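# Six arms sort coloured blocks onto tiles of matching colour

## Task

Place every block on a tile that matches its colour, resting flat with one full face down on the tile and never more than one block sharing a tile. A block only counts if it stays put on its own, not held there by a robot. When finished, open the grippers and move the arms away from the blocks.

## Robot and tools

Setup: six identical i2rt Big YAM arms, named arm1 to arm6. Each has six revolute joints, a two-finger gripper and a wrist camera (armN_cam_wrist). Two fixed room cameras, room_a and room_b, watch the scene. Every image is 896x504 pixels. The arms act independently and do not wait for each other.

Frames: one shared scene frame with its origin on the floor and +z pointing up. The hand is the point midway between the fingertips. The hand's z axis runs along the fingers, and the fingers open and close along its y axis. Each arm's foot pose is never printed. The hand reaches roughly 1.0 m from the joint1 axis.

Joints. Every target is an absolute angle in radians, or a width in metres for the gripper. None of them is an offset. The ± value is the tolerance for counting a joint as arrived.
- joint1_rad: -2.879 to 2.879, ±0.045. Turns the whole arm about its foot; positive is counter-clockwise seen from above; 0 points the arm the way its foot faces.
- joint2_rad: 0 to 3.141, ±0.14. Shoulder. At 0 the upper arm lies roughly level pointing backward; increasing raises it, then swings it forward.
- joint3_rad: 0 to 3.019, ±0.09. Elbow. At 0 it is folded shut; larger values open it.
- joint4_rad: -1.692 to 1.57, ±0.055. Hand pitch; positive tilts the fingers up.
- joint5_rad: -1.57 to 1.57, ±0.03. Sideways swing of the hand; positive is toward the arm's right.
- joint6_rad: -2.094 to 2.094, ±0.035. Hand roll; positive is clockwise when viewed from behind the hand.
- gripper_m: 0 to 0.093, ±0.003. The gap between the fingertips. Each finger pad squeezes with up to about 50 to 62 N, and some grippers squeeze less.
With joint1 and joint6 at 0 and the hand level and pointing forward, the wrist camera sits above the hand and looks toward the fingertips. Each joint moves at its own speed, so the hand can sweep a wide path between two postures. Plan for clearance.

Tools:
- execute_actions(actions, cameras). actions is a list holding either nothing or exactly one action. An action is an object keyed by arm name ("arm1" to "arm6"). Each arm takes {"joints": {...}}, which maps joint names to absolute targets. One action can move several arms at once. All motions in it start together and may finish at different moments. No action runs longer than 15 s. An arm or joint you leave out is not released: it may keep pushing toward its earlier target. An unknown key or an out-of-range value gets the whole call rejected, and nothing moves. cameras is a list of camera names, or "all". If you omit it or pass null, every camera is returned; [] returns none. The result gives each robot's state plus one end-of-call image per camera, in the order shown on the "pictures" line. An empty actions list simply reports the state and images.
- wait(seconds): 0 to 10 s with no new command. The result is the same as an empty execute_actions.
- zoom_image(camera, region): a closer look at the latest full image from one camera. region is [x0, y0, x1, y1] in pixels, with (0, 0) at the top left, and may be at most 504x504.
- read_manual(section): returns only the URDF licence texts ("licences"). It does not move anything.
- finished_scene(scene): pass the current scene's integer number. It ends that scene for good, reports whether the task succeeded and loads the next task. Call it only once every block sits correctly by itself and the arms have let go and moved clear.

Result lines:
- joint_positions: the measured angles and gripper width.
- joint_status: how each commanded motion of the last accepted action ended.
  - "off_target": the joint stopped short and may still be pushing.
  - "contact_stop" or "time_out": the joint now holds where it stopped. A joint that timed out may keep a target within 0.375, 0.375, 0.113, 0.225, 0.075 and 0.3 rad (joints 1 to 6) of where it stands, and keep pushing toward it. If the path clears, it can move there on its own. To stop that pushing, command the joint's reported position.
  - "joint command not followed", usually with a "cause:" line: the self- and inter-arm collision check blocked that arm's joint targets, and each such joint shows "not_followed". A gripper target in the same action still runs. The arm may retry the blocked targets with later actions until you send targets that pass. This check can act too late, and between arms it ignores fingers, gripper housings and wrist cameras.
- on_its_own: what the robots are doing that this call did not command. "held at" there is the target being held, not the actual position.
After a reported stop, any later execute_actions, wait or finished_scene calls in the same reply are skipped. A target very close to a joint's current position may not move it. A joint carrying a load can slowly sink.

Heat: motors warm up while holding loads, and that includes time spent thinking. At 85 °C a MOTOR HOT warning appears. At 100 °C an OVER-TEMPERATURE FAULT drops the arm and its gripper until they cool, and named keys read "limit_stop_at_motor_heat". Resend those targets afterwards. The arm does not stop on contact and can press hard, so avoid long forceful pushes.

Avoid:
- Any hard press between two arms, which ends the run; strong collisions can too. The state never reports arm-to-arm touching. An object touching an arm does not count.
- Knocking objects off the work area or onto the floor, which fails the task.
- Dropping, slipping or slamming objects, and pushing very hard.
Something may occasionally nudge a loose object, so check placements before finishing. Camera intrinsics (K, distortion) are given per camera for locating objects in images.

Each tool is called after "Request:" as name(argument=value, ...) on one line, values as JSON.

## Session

Request:
execute_actions(actions=[])

Scene clock: 0.00 s.
Motor temperatures (°C, as the motors report them): arm1=[22 24 29 23 25 23] | arm2=[25 30 28 23 23 22] | arm3=[25 29 29 27 25 23] | arm4=[23 30 27 23 23 25] | arm5=[22 25 29 25 26 25] | arm6=[22 26 31 24 22 26]
arm1.joint_positions: joint1_rad=+0.163 joint2_rad=+0.478 joint3_rad=+1.427 joint4_rad=-1.553 joint5_rad=+0.139 joint6_rad=+0.571 gripper_m=+0.094
arm1.joint_status: not commanded
arm1.hand: x=+0.2195 y=-0.3876 z=+1.1598 quat_wxyz=(-0.467, -0.451, -0.760, +0.025) (m; scene frame)
arm2.joint_positions: joint1_rad=-0.733 joint2_rad=+0.369 joint3_rad=+1.316 joint4_rad=-1.589 joint5_rad=-0.182 joint6_rad=+0.010 gripper_m=+0.095
arm2.joint_status: not commanded
arm2.hand: x=-0.9758 y=-0.9652 z=+1.2389 quat_wxyz=(-0.270, -0.791, -0.406, +0.369) (m; scene frame)
arm3.joint_positions: joint1_rad=-0.659 joint2_rad=+0.596 joint3_rad=+1.571 joint4_rad=-1.138 joint5_rad=+0.025 joint6_rad=+0.683 gripper_m=+0.094
arm3.joint_status: not commanded
arm3.hand: x=+0.3442 y=+0.7220 z=+1.3033 quat_wxyz=(-0.620, -0.638, -0.408, +0.207) (m; scene frame)
arm4.joint_positions: joint1_rad=+0.867 joint2_rad=+0.486 joint3_rad=+1.578 joint4_rad=-1.285 joint5_rad=+0.273 joint6_rad=-0.168 gripper_m=+0.094
arm4.joint_status: not commanded
arm4.hand: x=+1.1931 y=-0.7559 z=+1.3567 quat_wxyz=(-0.581, +0.464, -0.615, -0.263) (m; scene frame)
arm5.joint_positions: joint1_rad=+0.727 joint2_rad=+0.425 joint3_rad=+1.445 joint4_rad=-1.608 joint5_rad=+0.187 joint6_rad=+0.443 gripper_m=+0.094
arm5.joint_status: not commanded
arm5.hand: x=-2.0053 y=-0.2353 z=+1.1604 quat_wxyz=(-0.209, +0.633, -0.610, -0.429) (m; scene frame)
arm6.joint_positions: joint1_rad=+0.339 joint2_rad=+0.513 joint3_rad=+1.635 joint4_rad=-1.141 joint5_rad=+0.205 joint6_rad=+0.395 gripper_m=+0.094
arm6.joint_status: not commanded
arm6.hand: x=+1.3294 y=+1.6100 z=+1.4157 quat_wxyz=(-0.267, +0.508, -0.503, -0.647) (m; scene frame)
pictures: arm1_cam_wrist, arm2_cam_wrist, arm3_cam_wrist, arm4_cam_wrist, arm5_cam_wrist, arm6_cam_wrist, room_a, room_b
Images, in order (width x height): arm1_cam_wrist 896x504, arm2_cam_wrist 896x504, arm3_cam_wrist 896x504, arm4_cam_wrist 896x504, arm5_cam_wrist 896x504, arm6_cam_wrist 896x504, room_a 896x504, room_b 896x504.

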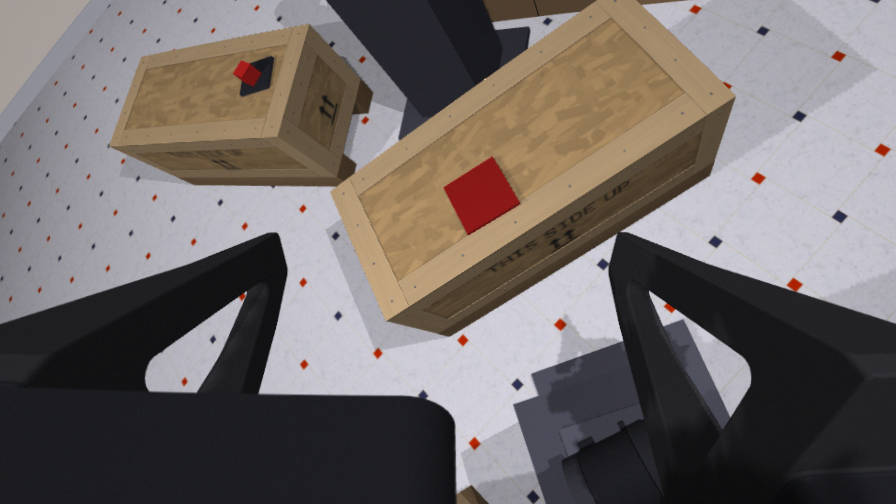

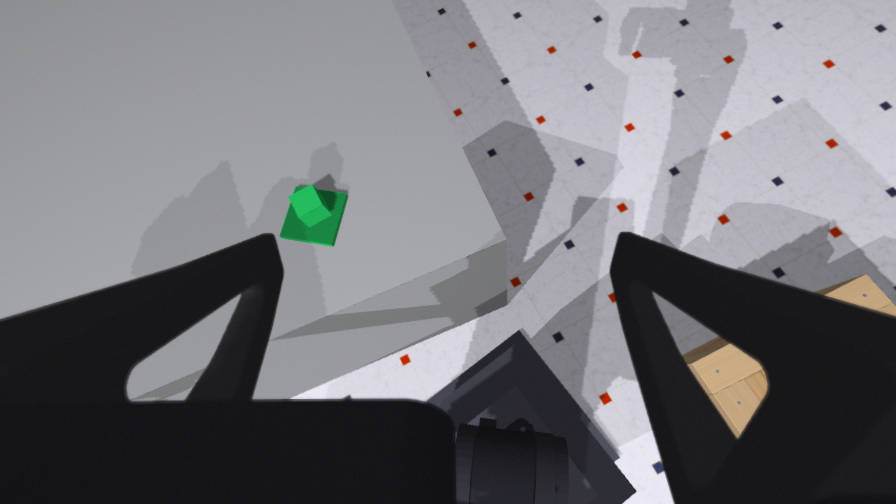

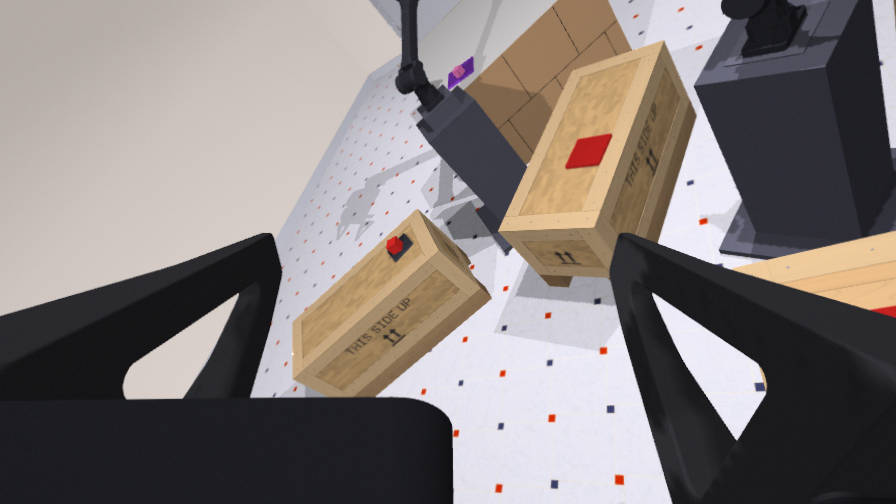

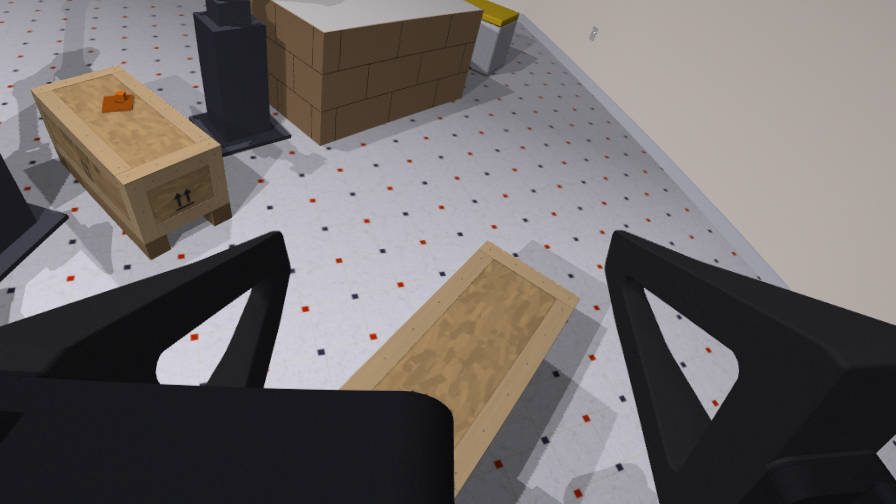

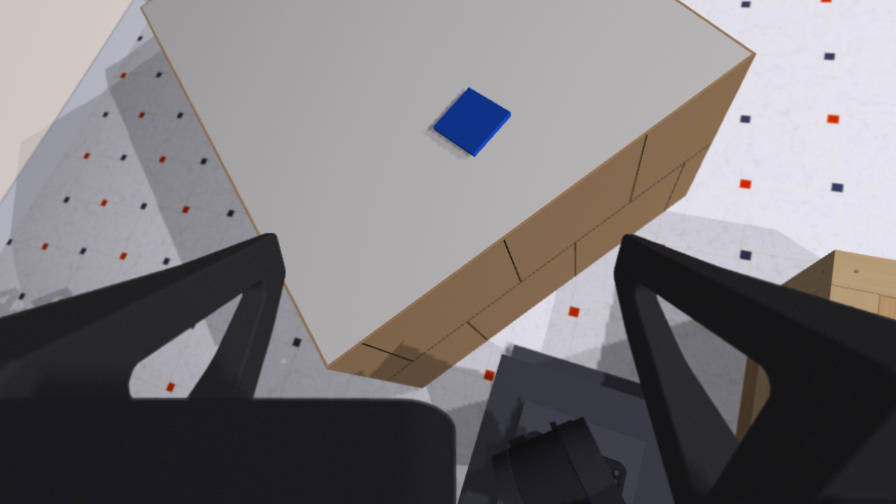

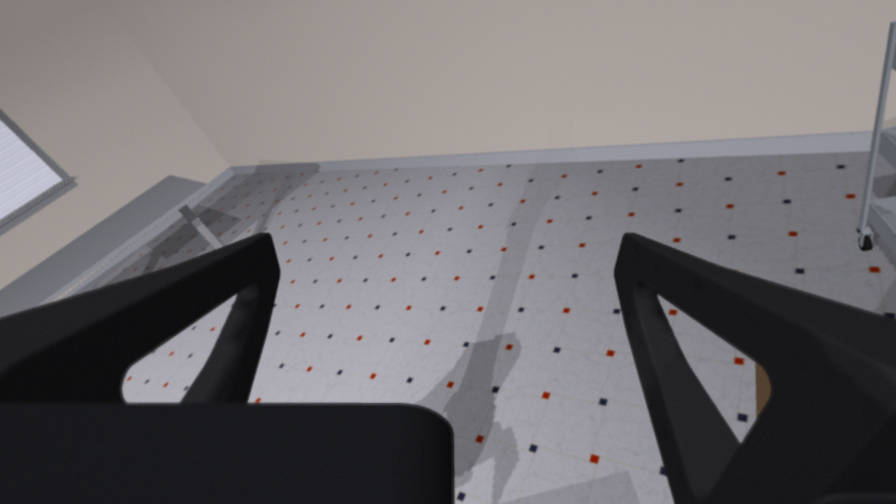

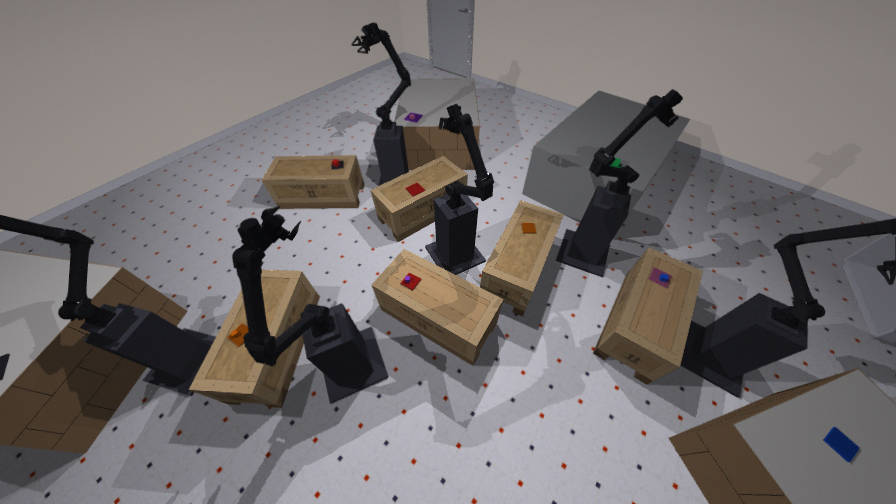

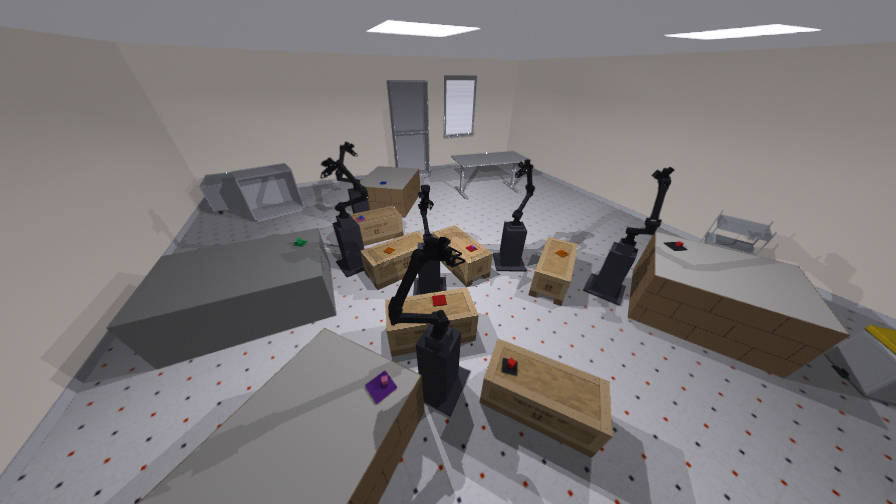

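Request:
execute_actions(actions=[{"arm1":{"joints":{"joint1_rad":1.9,"joint2_rad":1.4,"joint3_rad":1.3,"joint4_rad":-0.95,"joint5_rad":0,"joint6_rad":0}},"arm2":{"joints":{"joint1_rad":-0.1,"joint2_rad":1.4,"joint3_rad":1.3,"joint4_rad":-0.95,"joint5_rad":0,"joint6_rad":0}},"arm3":{"joints":{"joint1_rad":1.03,"joint2_rad":1.4,"joint3_rad":1.3,"joint4_rad":-0.95,"joint5_rad":0,"joint6_rad":0}},"arm4":{"joints":{"joint1_rad":-1.65,"joint2_rad":1.4,"joint3_rad":1.3,"joint4_rad":-0.95,"joint5_rad":0,"joint6_rad":0}},"arm5":{"joints":{"joint1_rad":-1.75,"joint2_rad":1.4,"joint3_rad":1.3,"joint4_rad":-0.95,"joint5_rad":0,"joint6_rad":0}},"arm6":{"joints":{"joint1_rad":-1.22,"joint2_rad":1.4,"joint3_rad":1.3,"joint4_rad":-0.95,"joint5_rad":0,"joint6_rad":0}}}], cameras=["arm1_cam_wrist","arm2_cam_wrist","arm3_cam_wrist","arm4_cam_wrist","arm5_cam_wrist","arm6_cam_wrist"])

Scene clock: 16.17 s.
Motor temperatures (°C, as the motors report them): arm1=[22 24 31 23 25 23] | arm2=[25 30 31 23 23 22] | arm3=[25 30 31 27 25 23] | arm4=[23 30 28 23 23 25] | arm5=[22 25 31 25 26 25] | arm6=[22 26 33 24 22 26]
arm1.joint_positions: joint1_rad=+1.905 joint2_rad=+1.417 joint3_rad=+1.289 joint4_rad=-0.959 joint5_rad=+0.001 joint6_rad=+0.010 gripper_m=+0.094
arm1.joint_status: all done
arm1.hand: x=+0.2343 y=+0.2011 z=+0.8747 quat_wxyz=(-0.191, +0.590, -0.770, -0.149) (m; scene frame)
arm2.joint_positions: joint1_rad=-0.100 joint2_rad=+1.401 joint3_rad=+1.291 joint4_rad=-0.968 joint5_rad=+0.000 joint6_rad=+0.010 gripper_m=+0.095
arm2.joint_status: all done
arm2.hand: x=-0.9612 y=-1.3830 z=+1.0060 quat_wxyz=(-0.174, -0.711, -0.658, +0.179) (m; scene frame)
arm3.joint_positions: joint1_rad=+1.035 joint2_rad=+1.410 joint3_rad=+1.295 joint4_rad=-0.963 joint5_rad=+0.000 joint6_rad=+0.017 gripper_m=+0.094
arm3.joint_status: all done
arm3.hand: x=+0.7799 y=+1.1140 z=+0.8784 quat_wxyz=(-0.240, +0.184, -0.952, -0.042) (m; scene frame)
arm4.joint_positions: joint1_rad=-1.651 joint2_rad=+1.405 joint3_rad=+1.293 joint4_rad=-0.956 joint5_rad=-0.001 joint6_rad=-0.012 gripper_m=+0.094
arm4.joint_status: all done
arm4.hand: x=+1.3239 y=-1.3558 z=+0.9549 quat_wxyz=(-0.208, -0.529, -0.811, +0.139) (m; scene frame)
arm5.joint_positions: joint1_rad=-1.757 joint2_rad=+1.423 joint3_rad=+1.297 joint4_rad=-0.957 joint5_rad=+0.000 joint6_rad=+0.011 gripper_m=+0.094
arm5.joint_status: all done
arm5.hand: x=-1.4751 y=-0.5162 z=+0.8730 quat_wxyz=(-0.241, -0.167, -0.955, +0.038) (m; scene frame)
arm6.joint_positions: joint1_rad=-1.225 joint2_rad=+1.414 joint3_rad=+1.288 joint4_rad=-0.955 joint5_rad=+0.000 joint6_rad=+0.012 gripper_m=+0.094
arm6.joint_status: all done
arm6.hand: x=+1.8071 y=+1.7800 z=+0.9519 quat_wxyz=(-0.232, +0.287, -0.927, -0.073) (m; scene frame)
pictures: arm1_cam_wrist, arm2_cam_wrist, arm3_cam_wrist, arm4_cam_wrist, arm5_cam_wrist, arm6_cam_wrist
Images, in order (width x height): arm1_cam_wrist 896x504, arm2_cam_wrist 896x504, arm3_cam_wrist 896x504, arm4_cam_wrist 896x504, arm5_cam_wrist 896x504, arm6_cam_wrist 896x504.

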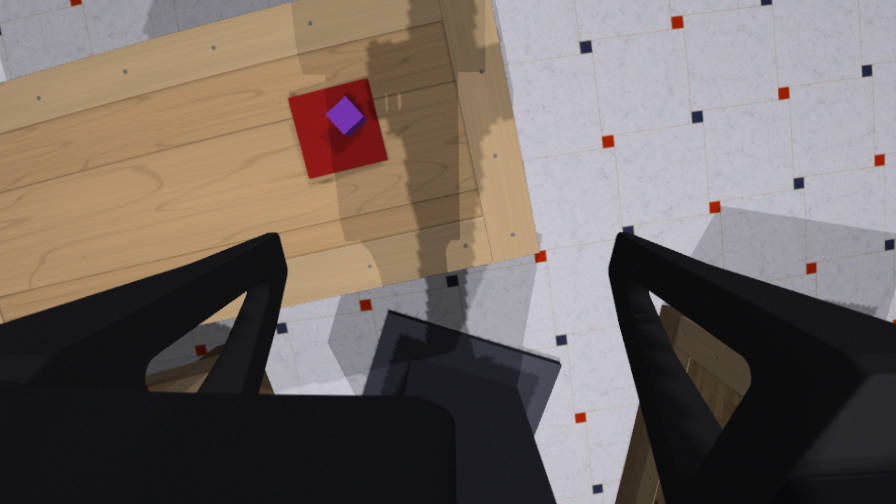

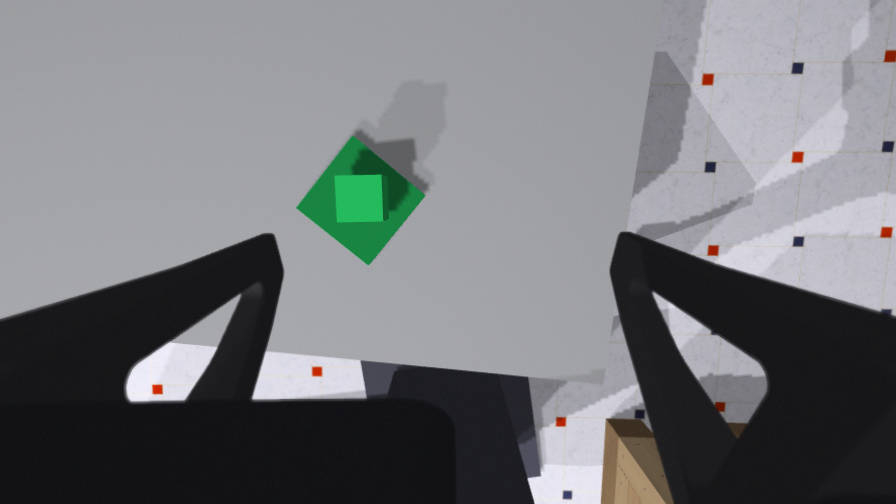

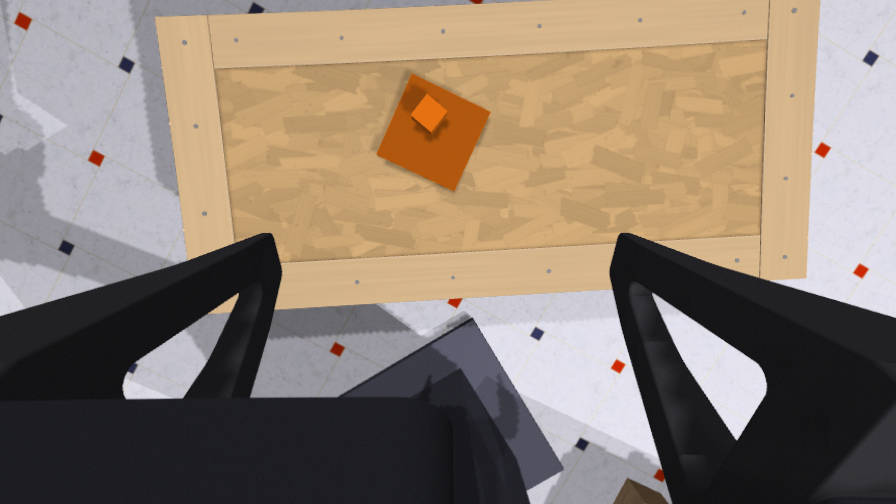

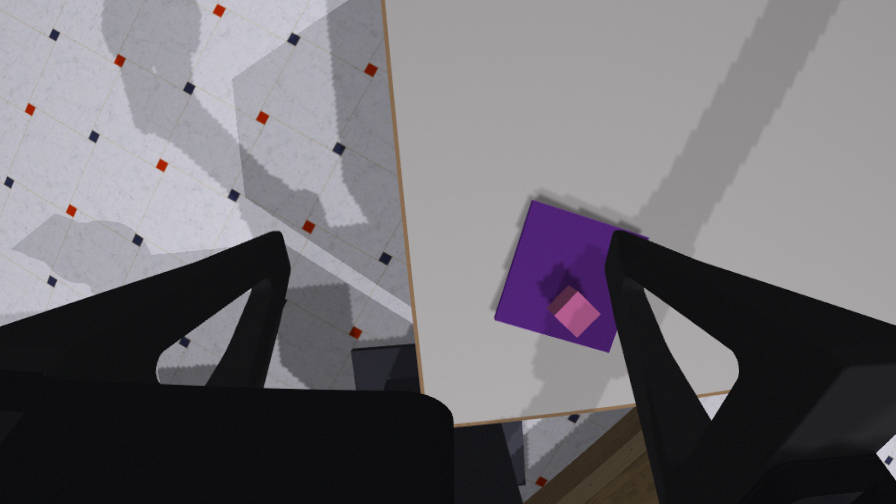

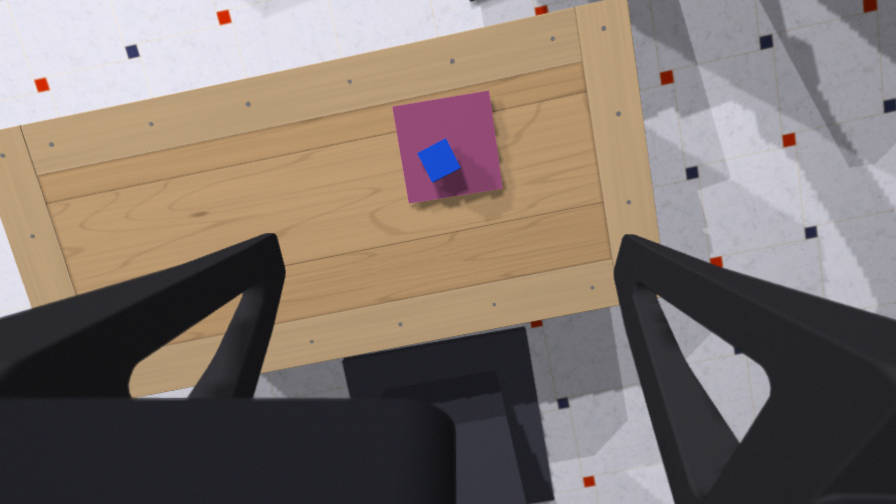

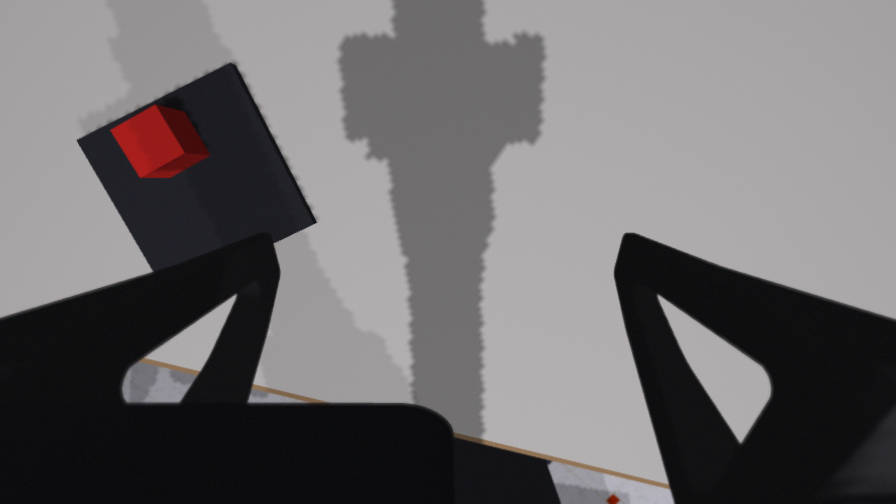

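Request:
execute_actions(actions=[{"arm1":{"joints":{"joint1_rad":2.10,"joint2_rad":2.345,"joint3_rad":1.715,"joint4_rad":-0.9,"joint6_rad":-0.57}},"arm2":{"joints":{"joint1_rad":2.2}},"arm3":{"joints":{"joint1_rad":0.0,"joint2_rad":1.2}},"arm4":{"joints":{"joint1_rad":-1.95,"joint2_rad":1.58,"joint3_rad":1.185,"joint4_rad":-1.14}},"arm5":{"joints":{"joint1_rad":-1.738,"joint2_rad":2.21,"joint3_rad":1.45,"joint4_rad":-0.765,"joint6_rad":-0.4}},"arm6":{"joints":{"joint1_rad":-0.89,"joint2_rad":1.93,"joint3_rad":1.93,"joint4_rad":-1.53}}}], cameras=["arm1_cam_wrist","arm2_cam_wrist","arm4_cam_wrist","arm5_cam_wrist","arm6_cam_wrist"])

Scene clock: 39.30 s.
Motor temperatures (°C, as the motors report them): arm1=[22 25 33 23 25 23] | arm2=[25 31 34 23 23 22] | arm3=[25 30 33 27 25 23] | arm4=[23 31 30 23 23 25] | arm5=[22 26 33 25 26 25] | arm6=[22 27 37 24 22 26]
arm1.joint_positions: joint1_rad=+2.105 joint2_rad=+2.358 joint3_rad=+1.687 joint4_rad=-0.899 joint5_rad=+0.001 joint6_rad=-0.559 gripper_m=+0.094
arm1.joint_status: all done
arm1.hand: x=+0.1380 y=+0.3318 z=+0.4923 quat_wxyz=(-0.003, +0.862, -0.508, +0.000) (m; scene frame)
arm2.joint_positions: joint1_rad=+2.202 joint2_rad=+1.401 joint3_rad=+1.291 joint4_rad=-0.960 joint5_rad=-0.001 joint6_rad=+0.010 gripper_m=+0.095
arm2.joint_status: all done
arm2.hand: x=-0.5156 y=-0.5413 z=+0.9985 quat_wxyz=(-0.234, +0.314, -0.917, -0.076) (m; scene frame)
arm3.joint_positions: joint1_rad=-0.003 joint2_rad=+1.206 joint3_rad=+1.295 joint4_rad=-0.963 joint5_rad=+0.000 joint6_rad=+0.015 gripper_m=+0.094
arm3.joint_status: all done
arm3.hand: x=+0.6861 y=+0.6211 z=+0.9847 quat_wxyz=(-0.329, -0.302, -0.888, +0.112) (m; scene frame)
arm4.joint_positions: joint1_rad=-1.963 joint2_rad=+1.575 joint3_rad=+1.174 joint4_rad=-1.132 joint5_rad=+0.000 joint6_rad=-0.011 gripper_m=+0.094
arm4.joint_status: all done
arm4.hand: x=+1.1594 y=-1.3242 z=+0.8116 quat_wxyz=(-0.015, -0.670, -0.742, +0.013) (m; scene frame)
arm5.joint_positions: joint1_rad=-1.742 joint2_rad=+2.234 joint3_rad=+1.432 joint4_rad=-0.767 joint5_rad=+0.000 joint6_rad=-0.389 gripper_m=+0.094
arm5.joint_status: all done
arm5.hand: x=-1.4263 y=-0.5237 z=+0.4901 quat_wxyz=(-0.003, +0.034, -0.999, +0.000) (m; scene frame)
arm6.joint_positions: joint1_rad=-0.891 joint2_rad=+1.945 joint3_rad=+1.868 joint4_rad=-1.520 joint5_rad=+0.000 joint6_rad=+0.010 gripper_m=+0.094
arm6.joint_status: all done
arm6.hand: x=+1.7279 y=+1.9634 z=+0.8844 quat_wxyz=(+0.011, +0.450, -0.893, +0.007) (m; scene frame)
pictures: arm1_cam_wrist, arm2_cam_wrist, arm4_cam_wrist, arm5_cam_wrist, arm6_cam_wrist
Images, in order (width x height): arm1_cam_wrist 896x504, arm2_cam_wrist 896x504, arm4_cam_wrist 896x504, arm5_cam_wrist 896x504, arm6_cam_wrist 896x504.

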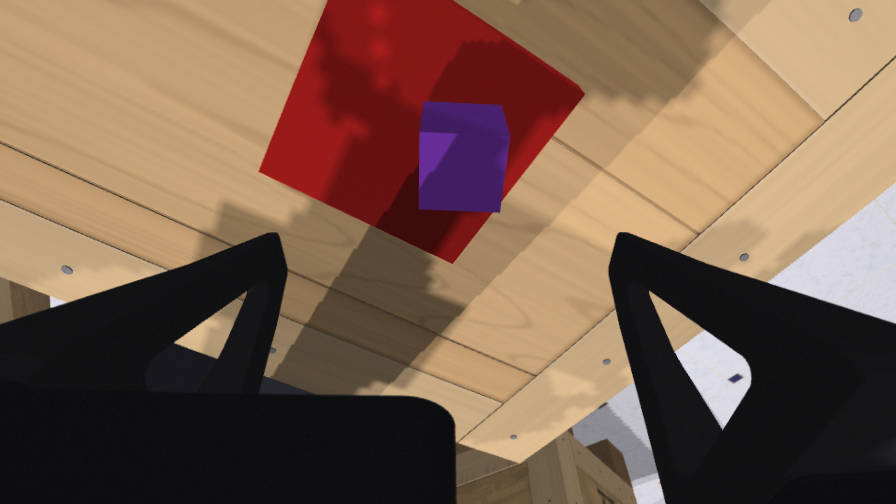

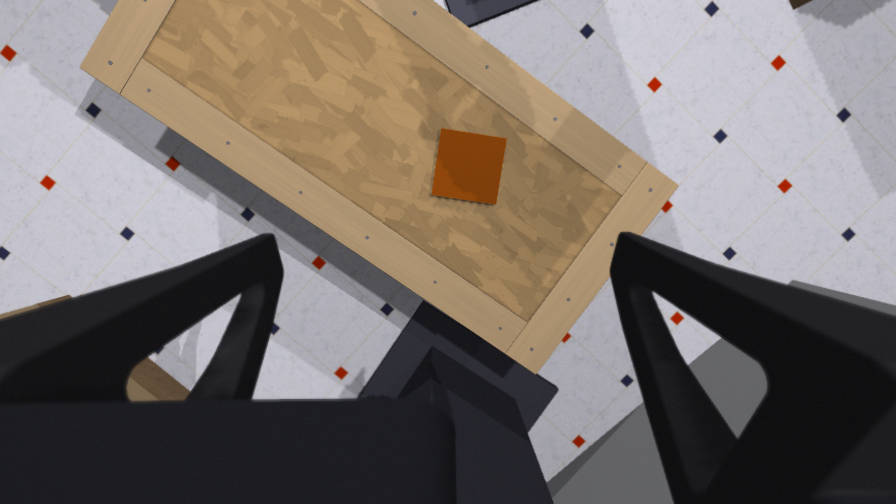

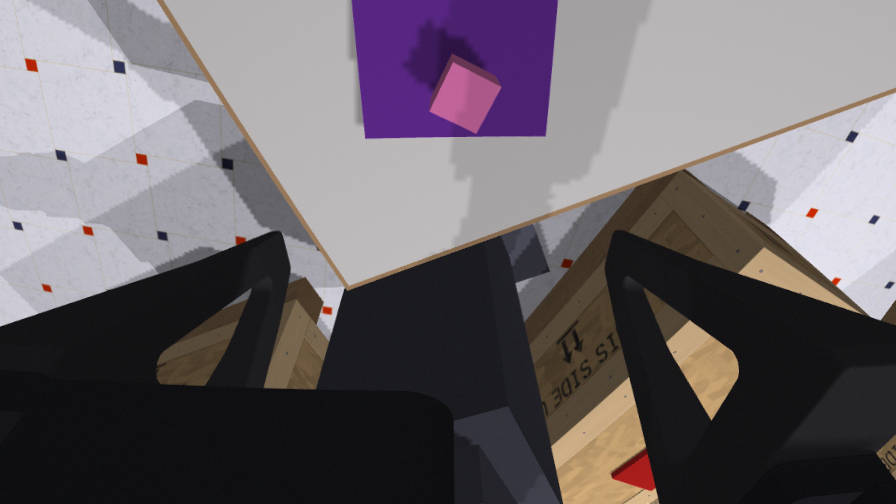

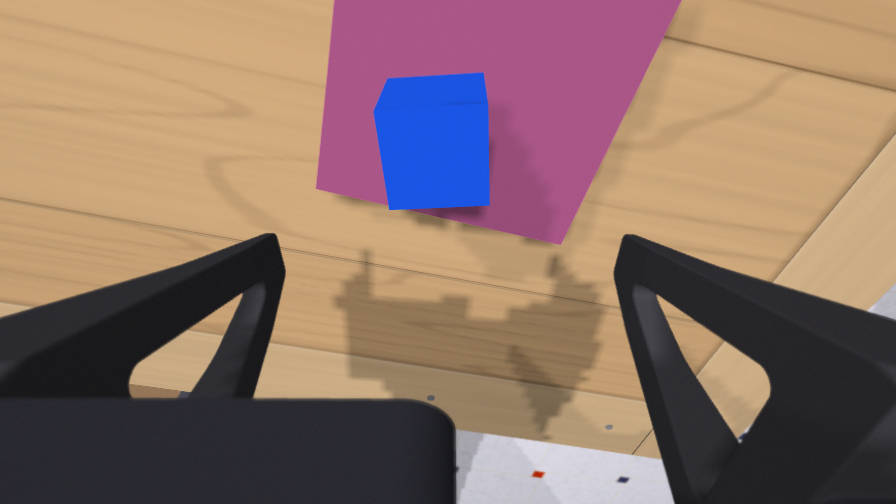

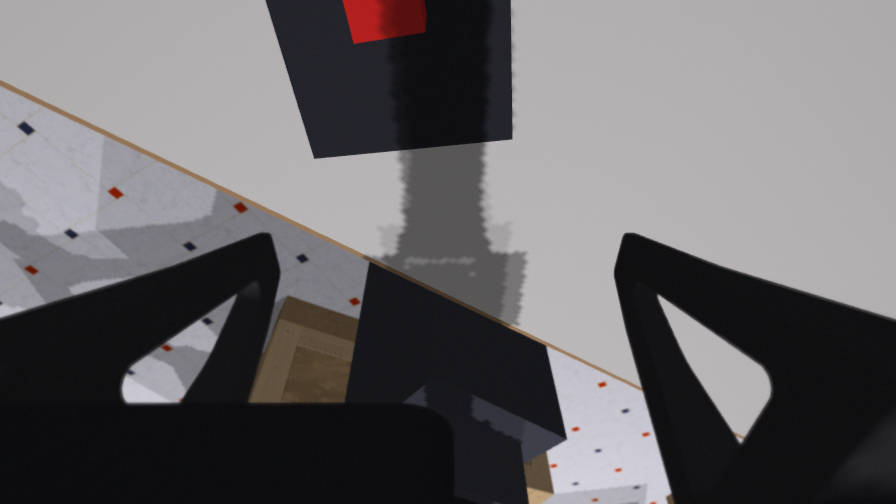

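Request:
execute_actions(actions=[{"arm1":{"joints":{"joint1_rad":2.09,"joint2_rad":2.465,"joint3_rad":1.735,"joint4_rad":-0.8}},"arm2":{"joints":{"joint1_rad":1.2}},"arm4":{"joints":{"joint1_rad":-1.985,"joint2_rad":1.805,"joint3_rad":1.03,"joint4_rad":-0.78,"joint6_rad":0.46}},"arm5":{"joints":{"joint1_rad":-1.728,"joint2_rad":2.34,"joint3_rad":1.48,"joint4_rad":-0.67,"joint6_rad":-0.44}},"arm6":{"joints":{"joint1_rad":-0.84,"joint2_rad":2.06,"joint3_rad":1.745,"joint4_rad":-1.21,"joint6_rad":-0.13}}}], cameras=["arm1_cam_wrist","arm4_cam_wrist","arm5_cam_wrist","arm6_cam_wrist"])

Scene clock: 61.37 s.
Motor temperatures (°C, as the motors report them): arm1=[22 28 33 23 25 23] | arm2=[25 31 35 23 23 22] | arm3=[25 30 34 27 25 23] | arm4=[23 31 31 23 23 25] | arm5=[22 28 32 25 26 25] | arm6=[22 28 40 24 22 26]
arm1.joint_positions: joint1_rad=+2.098 joint2_rad=+2.463 joint3_rad=+1.712 joint4_rad=-0.809 joint5_rad=+0.001 joint6_rad=-0.560 gripper_m=+0.094
arm1.joint_status: all done
arm1.hand: x=+0.1430 y=+0.3358 z=+0.4349 quat_wxyz=(-0.008, +0.860, -0.511, -0.002) (m; scene frame)
arm2.joint_positions: joint1_rad=+1.200 joint2_rad=+1.401 joint3_rad=+1.291 joint4_rad=-0.960 joint5_rad=+0.001 joint6_rad=+0.010 gripper_m=+0.095
arm2.joint_status: all done
arm2.hand: x=-0.4338 y=-1.0367 z=+1.0055 quat_wxyz=(-0.248, -0.166, -0.953, +0.047) (m; scene frame)
arm3.joint_positions: joint1_rad=-0.003 joint2_rad=+1.206 joint3_rad=+1.295 joint4_rad=-0.963 joint5_rad=+0.000 joint6_rad=+0.015 gripper_m=+0.094
arm3.joint_status: not commanded
arm3.hand: x=+0.6861 y=+0.6211 z=+0.9847 quat_wxyz=(-0.329, -0.302, -0.888, +0.112) (m; scene frame)
arm4.joint_positions: joint1_rad=-1.971 joint2_rad=+1.802 joint3_rad=+1.019 joint4_rad=-0.790 joint5_rad=+0.000 joint6_rad=+0.446 gripper_m=+0.094
arm4.joint_status: all done
arm4.hand: x=+1.1550 y=-1.3177 z=+0.6660 quat_wxyz=(-0.001, -0.823, -0.567, +0.000) (m; scene frame)
arm5.joint_positions: joint1_rad=-1.733 joint2_rad=+2.339 joint3_rad=+1.456 joint4_rad=-0.679 joint5_rad=+0.000 joint6_rad=-0.429 gripper_m=+0.094
arm5.joint_status: all done
arm5.hand: x=-1.4206 y=-0.5199 z=+0.4380 quat_wxyz=(-0.007, +0.059, -0.998, +0.002) (m; scene frame)
arm6.joint_positions: joint1_rad=-0.834 joint2_rad=+2.079 joint3_rad=+1.740 joint4_rad=-1.221 joint5_rad=+0.000 joint6_rad=-0.118 gripper_m=+0.094
arm6.joint_status: all done
arm6.hand: x=+1.7166 y=+2.0079 z=+0.7563 quat_wxyz=(-0.005, +0.531, -0.847, -0.001) (m; scene frame)
pictures: arm1_cam_wrist, arm4_cam_wrist, arm5_cam_wrist, arm6_cam_wrist
Images, in order (width x height): arm1_cam_wrist 896x504, arm4_cam_wrist 896x504, arm5_cam_wrist 896x504, arm6_cam_wrist 896x504.

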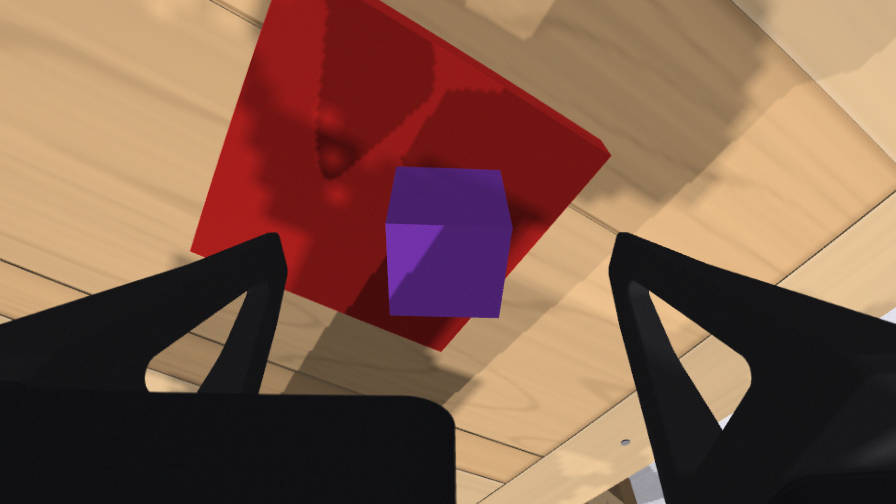

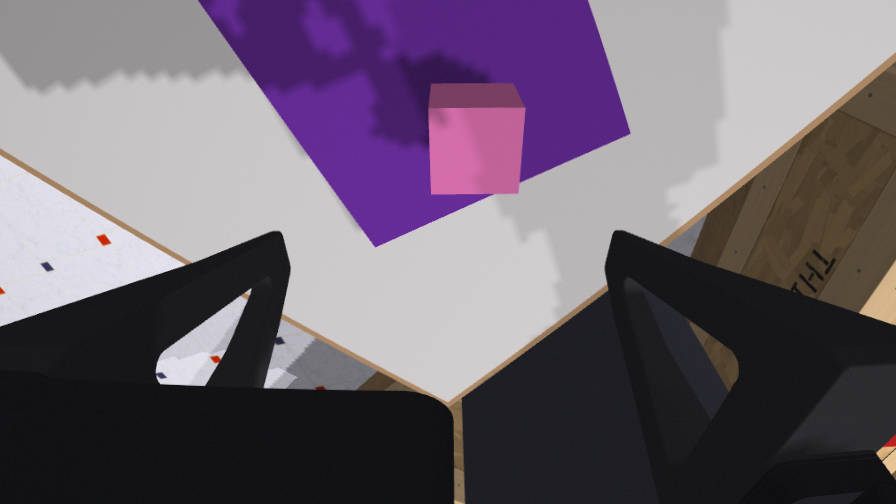

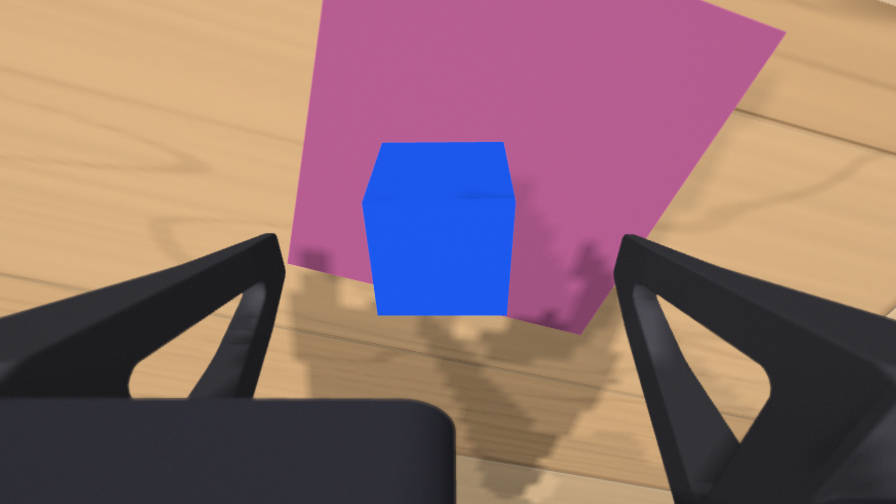

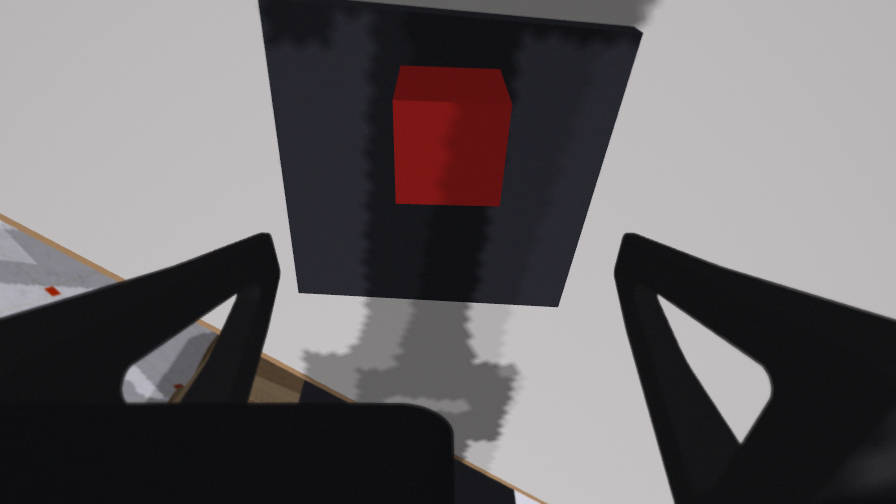

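Request:
execute_actions(actions=[{"arm1":{"joints":{"joint2_rad":2.5}},"arm4":{"joints":{"joint1_rad":-2.005,"joint2_rad":1.905,"joint3_rad":1.005,"joint4_rad":-0.66}},"arm5":{"joints":{"joint2_rad":2.385,"joint4_rad":-0.645}},"arm6":{"joints":{"joint2_rad":2.155,"joint3_rad":1.66,"joint4_rad":-1.055}}}], cameras=["arm1_cam_wrist","arm4_cam_wrist","arm5_cam_wrist","arm6_cam_wrist"])

Scene clock: 78.17 s.
Motor temperatures (°C, as the motors report them): arm1=[22 28 33 23 25 23] | arm2=[25 31 36 23 23 22] | arm3=[25 30 34 27 25 23] | arm4=[23 32 30 23 23 25] | arm5=[22 28 32 25 26 25] | arm6=[22 28 37 24 22 26]
arm1.joint_positions: joint1_rad=+2.098 joint2_rad=+2.478 joint3_rad=+1.712 joint4_rad=-0.809 joint5_rad=+0.001 joint6_rad=-0.560 gripper_m=+0.094
arm1.joint_status: all done
arm1.hand: x=+0.1427 y=+0.3311 z=+0.4259 quat_wxyz=(-0.001, +0.860, -0.511, +0.001) (m; scene frame)
arm2.joint_positions: joint1_rad=+1.200 joint2_rad=+1.401 joint3_rad=+1.291 joint4_rad=-0.960 joint5_rad=+0.001 joint6_rad=+0.010 gripper_m=+0.095
arm2.joint_status: not commanded
arm2.hand: x=-0.4338 y=-1.0367 z=+1.0055 quat_wxyz=(-0.248, -0.166, -0.953, +0.047) (m; scene frame)
arm3.joint_positions: joint1_rad=-0.003 joint2_rad=+1.206 joint3_rad=+1.295 joint4_rad=-0.963 joint5_rad=+0.000 joint6_rad=+0.015 gripper_m=+0.094
arm3.joint_status: not commanded
arm3.hand: x=+0.6861 y=+0.6211 z=+0.9847 quat_wxyz=(-0.329, -0.302, -0.888, +0.112) (m; scene frame)
arm4.joint_positions: joint1_rad=-1.995 joint2_rad=+1.905 joint3_rad=+1.006 joint4_rad=-0.670 joint5_rad=+0.000 joint6_rad=+0.446 gripper_m=+0.094
arm4.joint_status: all done
arm4.hand: x=+1.1447 y=-1.3215 z=+0.6186 quat_wxyz=(-0.002, -0.830, -0.557, +0.001) (m; scene frame)
arm5.joint_positions: joint1_rad=-1.733 joint2_rad=+2.367 joint3_rad=+1.456 joint4_rad=-0.655 joint5_rad=+0.000 joint6_rad=-0.429 gripper_m=+0.094
arm5.joint_status: all done
arm5.hand: x=-1.4239 y=-0.5188 z=+0.4219 quat_wxyz=(-0.004, +0.059, -0.998, +0.001) (m; scene frame)
arm6.joint_positions: joint1_rad=-0.834 joint2_rad=+2.169 joint3_rad=+1.661 joint4_rad=-1.066 joint5_rad=+0.000 joint6_rad=-0.118 gripper_m=+0.094
arm6.joint_status: all done
arm6.hand: x=+1.7146 y=+2.0043 z=+0.6744 quat_wxyz=(+0.001, +0.531, -0.847, +0.002) (m; scene frame)
pictures: arm1_cam_wrist, arm4_cam_wrist, arm5_cam_wrist, arm6_cam_wrist
Images, in order (width x height): arm1_cam_wrist 896x504, arm4_cam_wrist 896x504, arm5_cam_wrist 896x504, arm6_cam_wrist 896x504.

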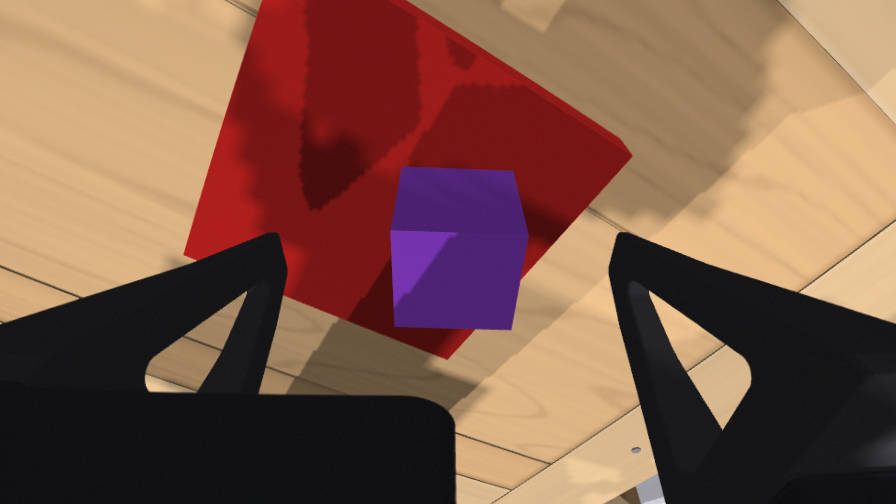

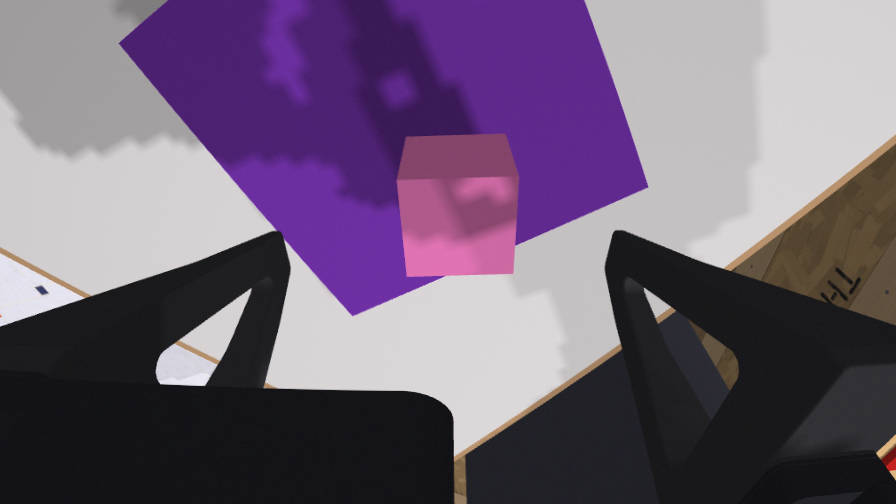

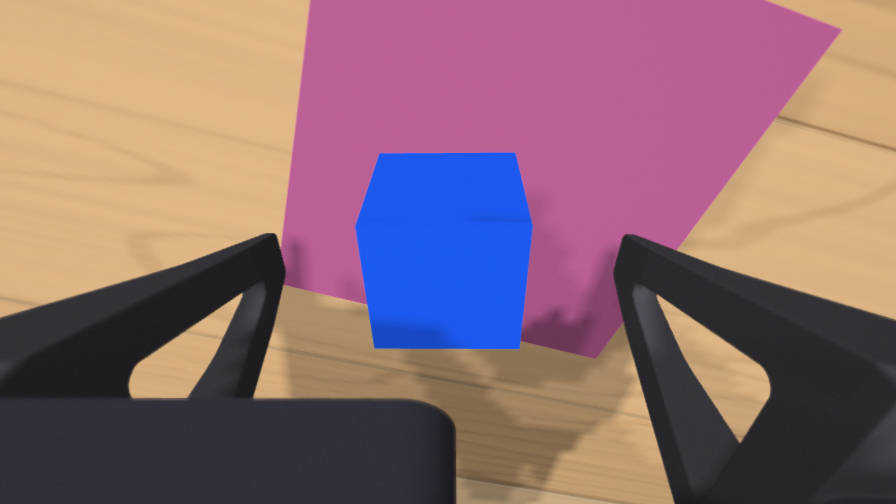

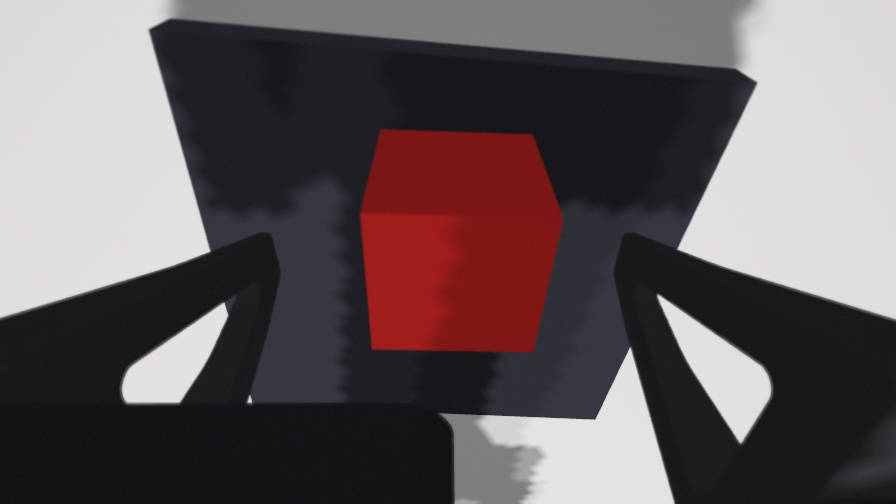

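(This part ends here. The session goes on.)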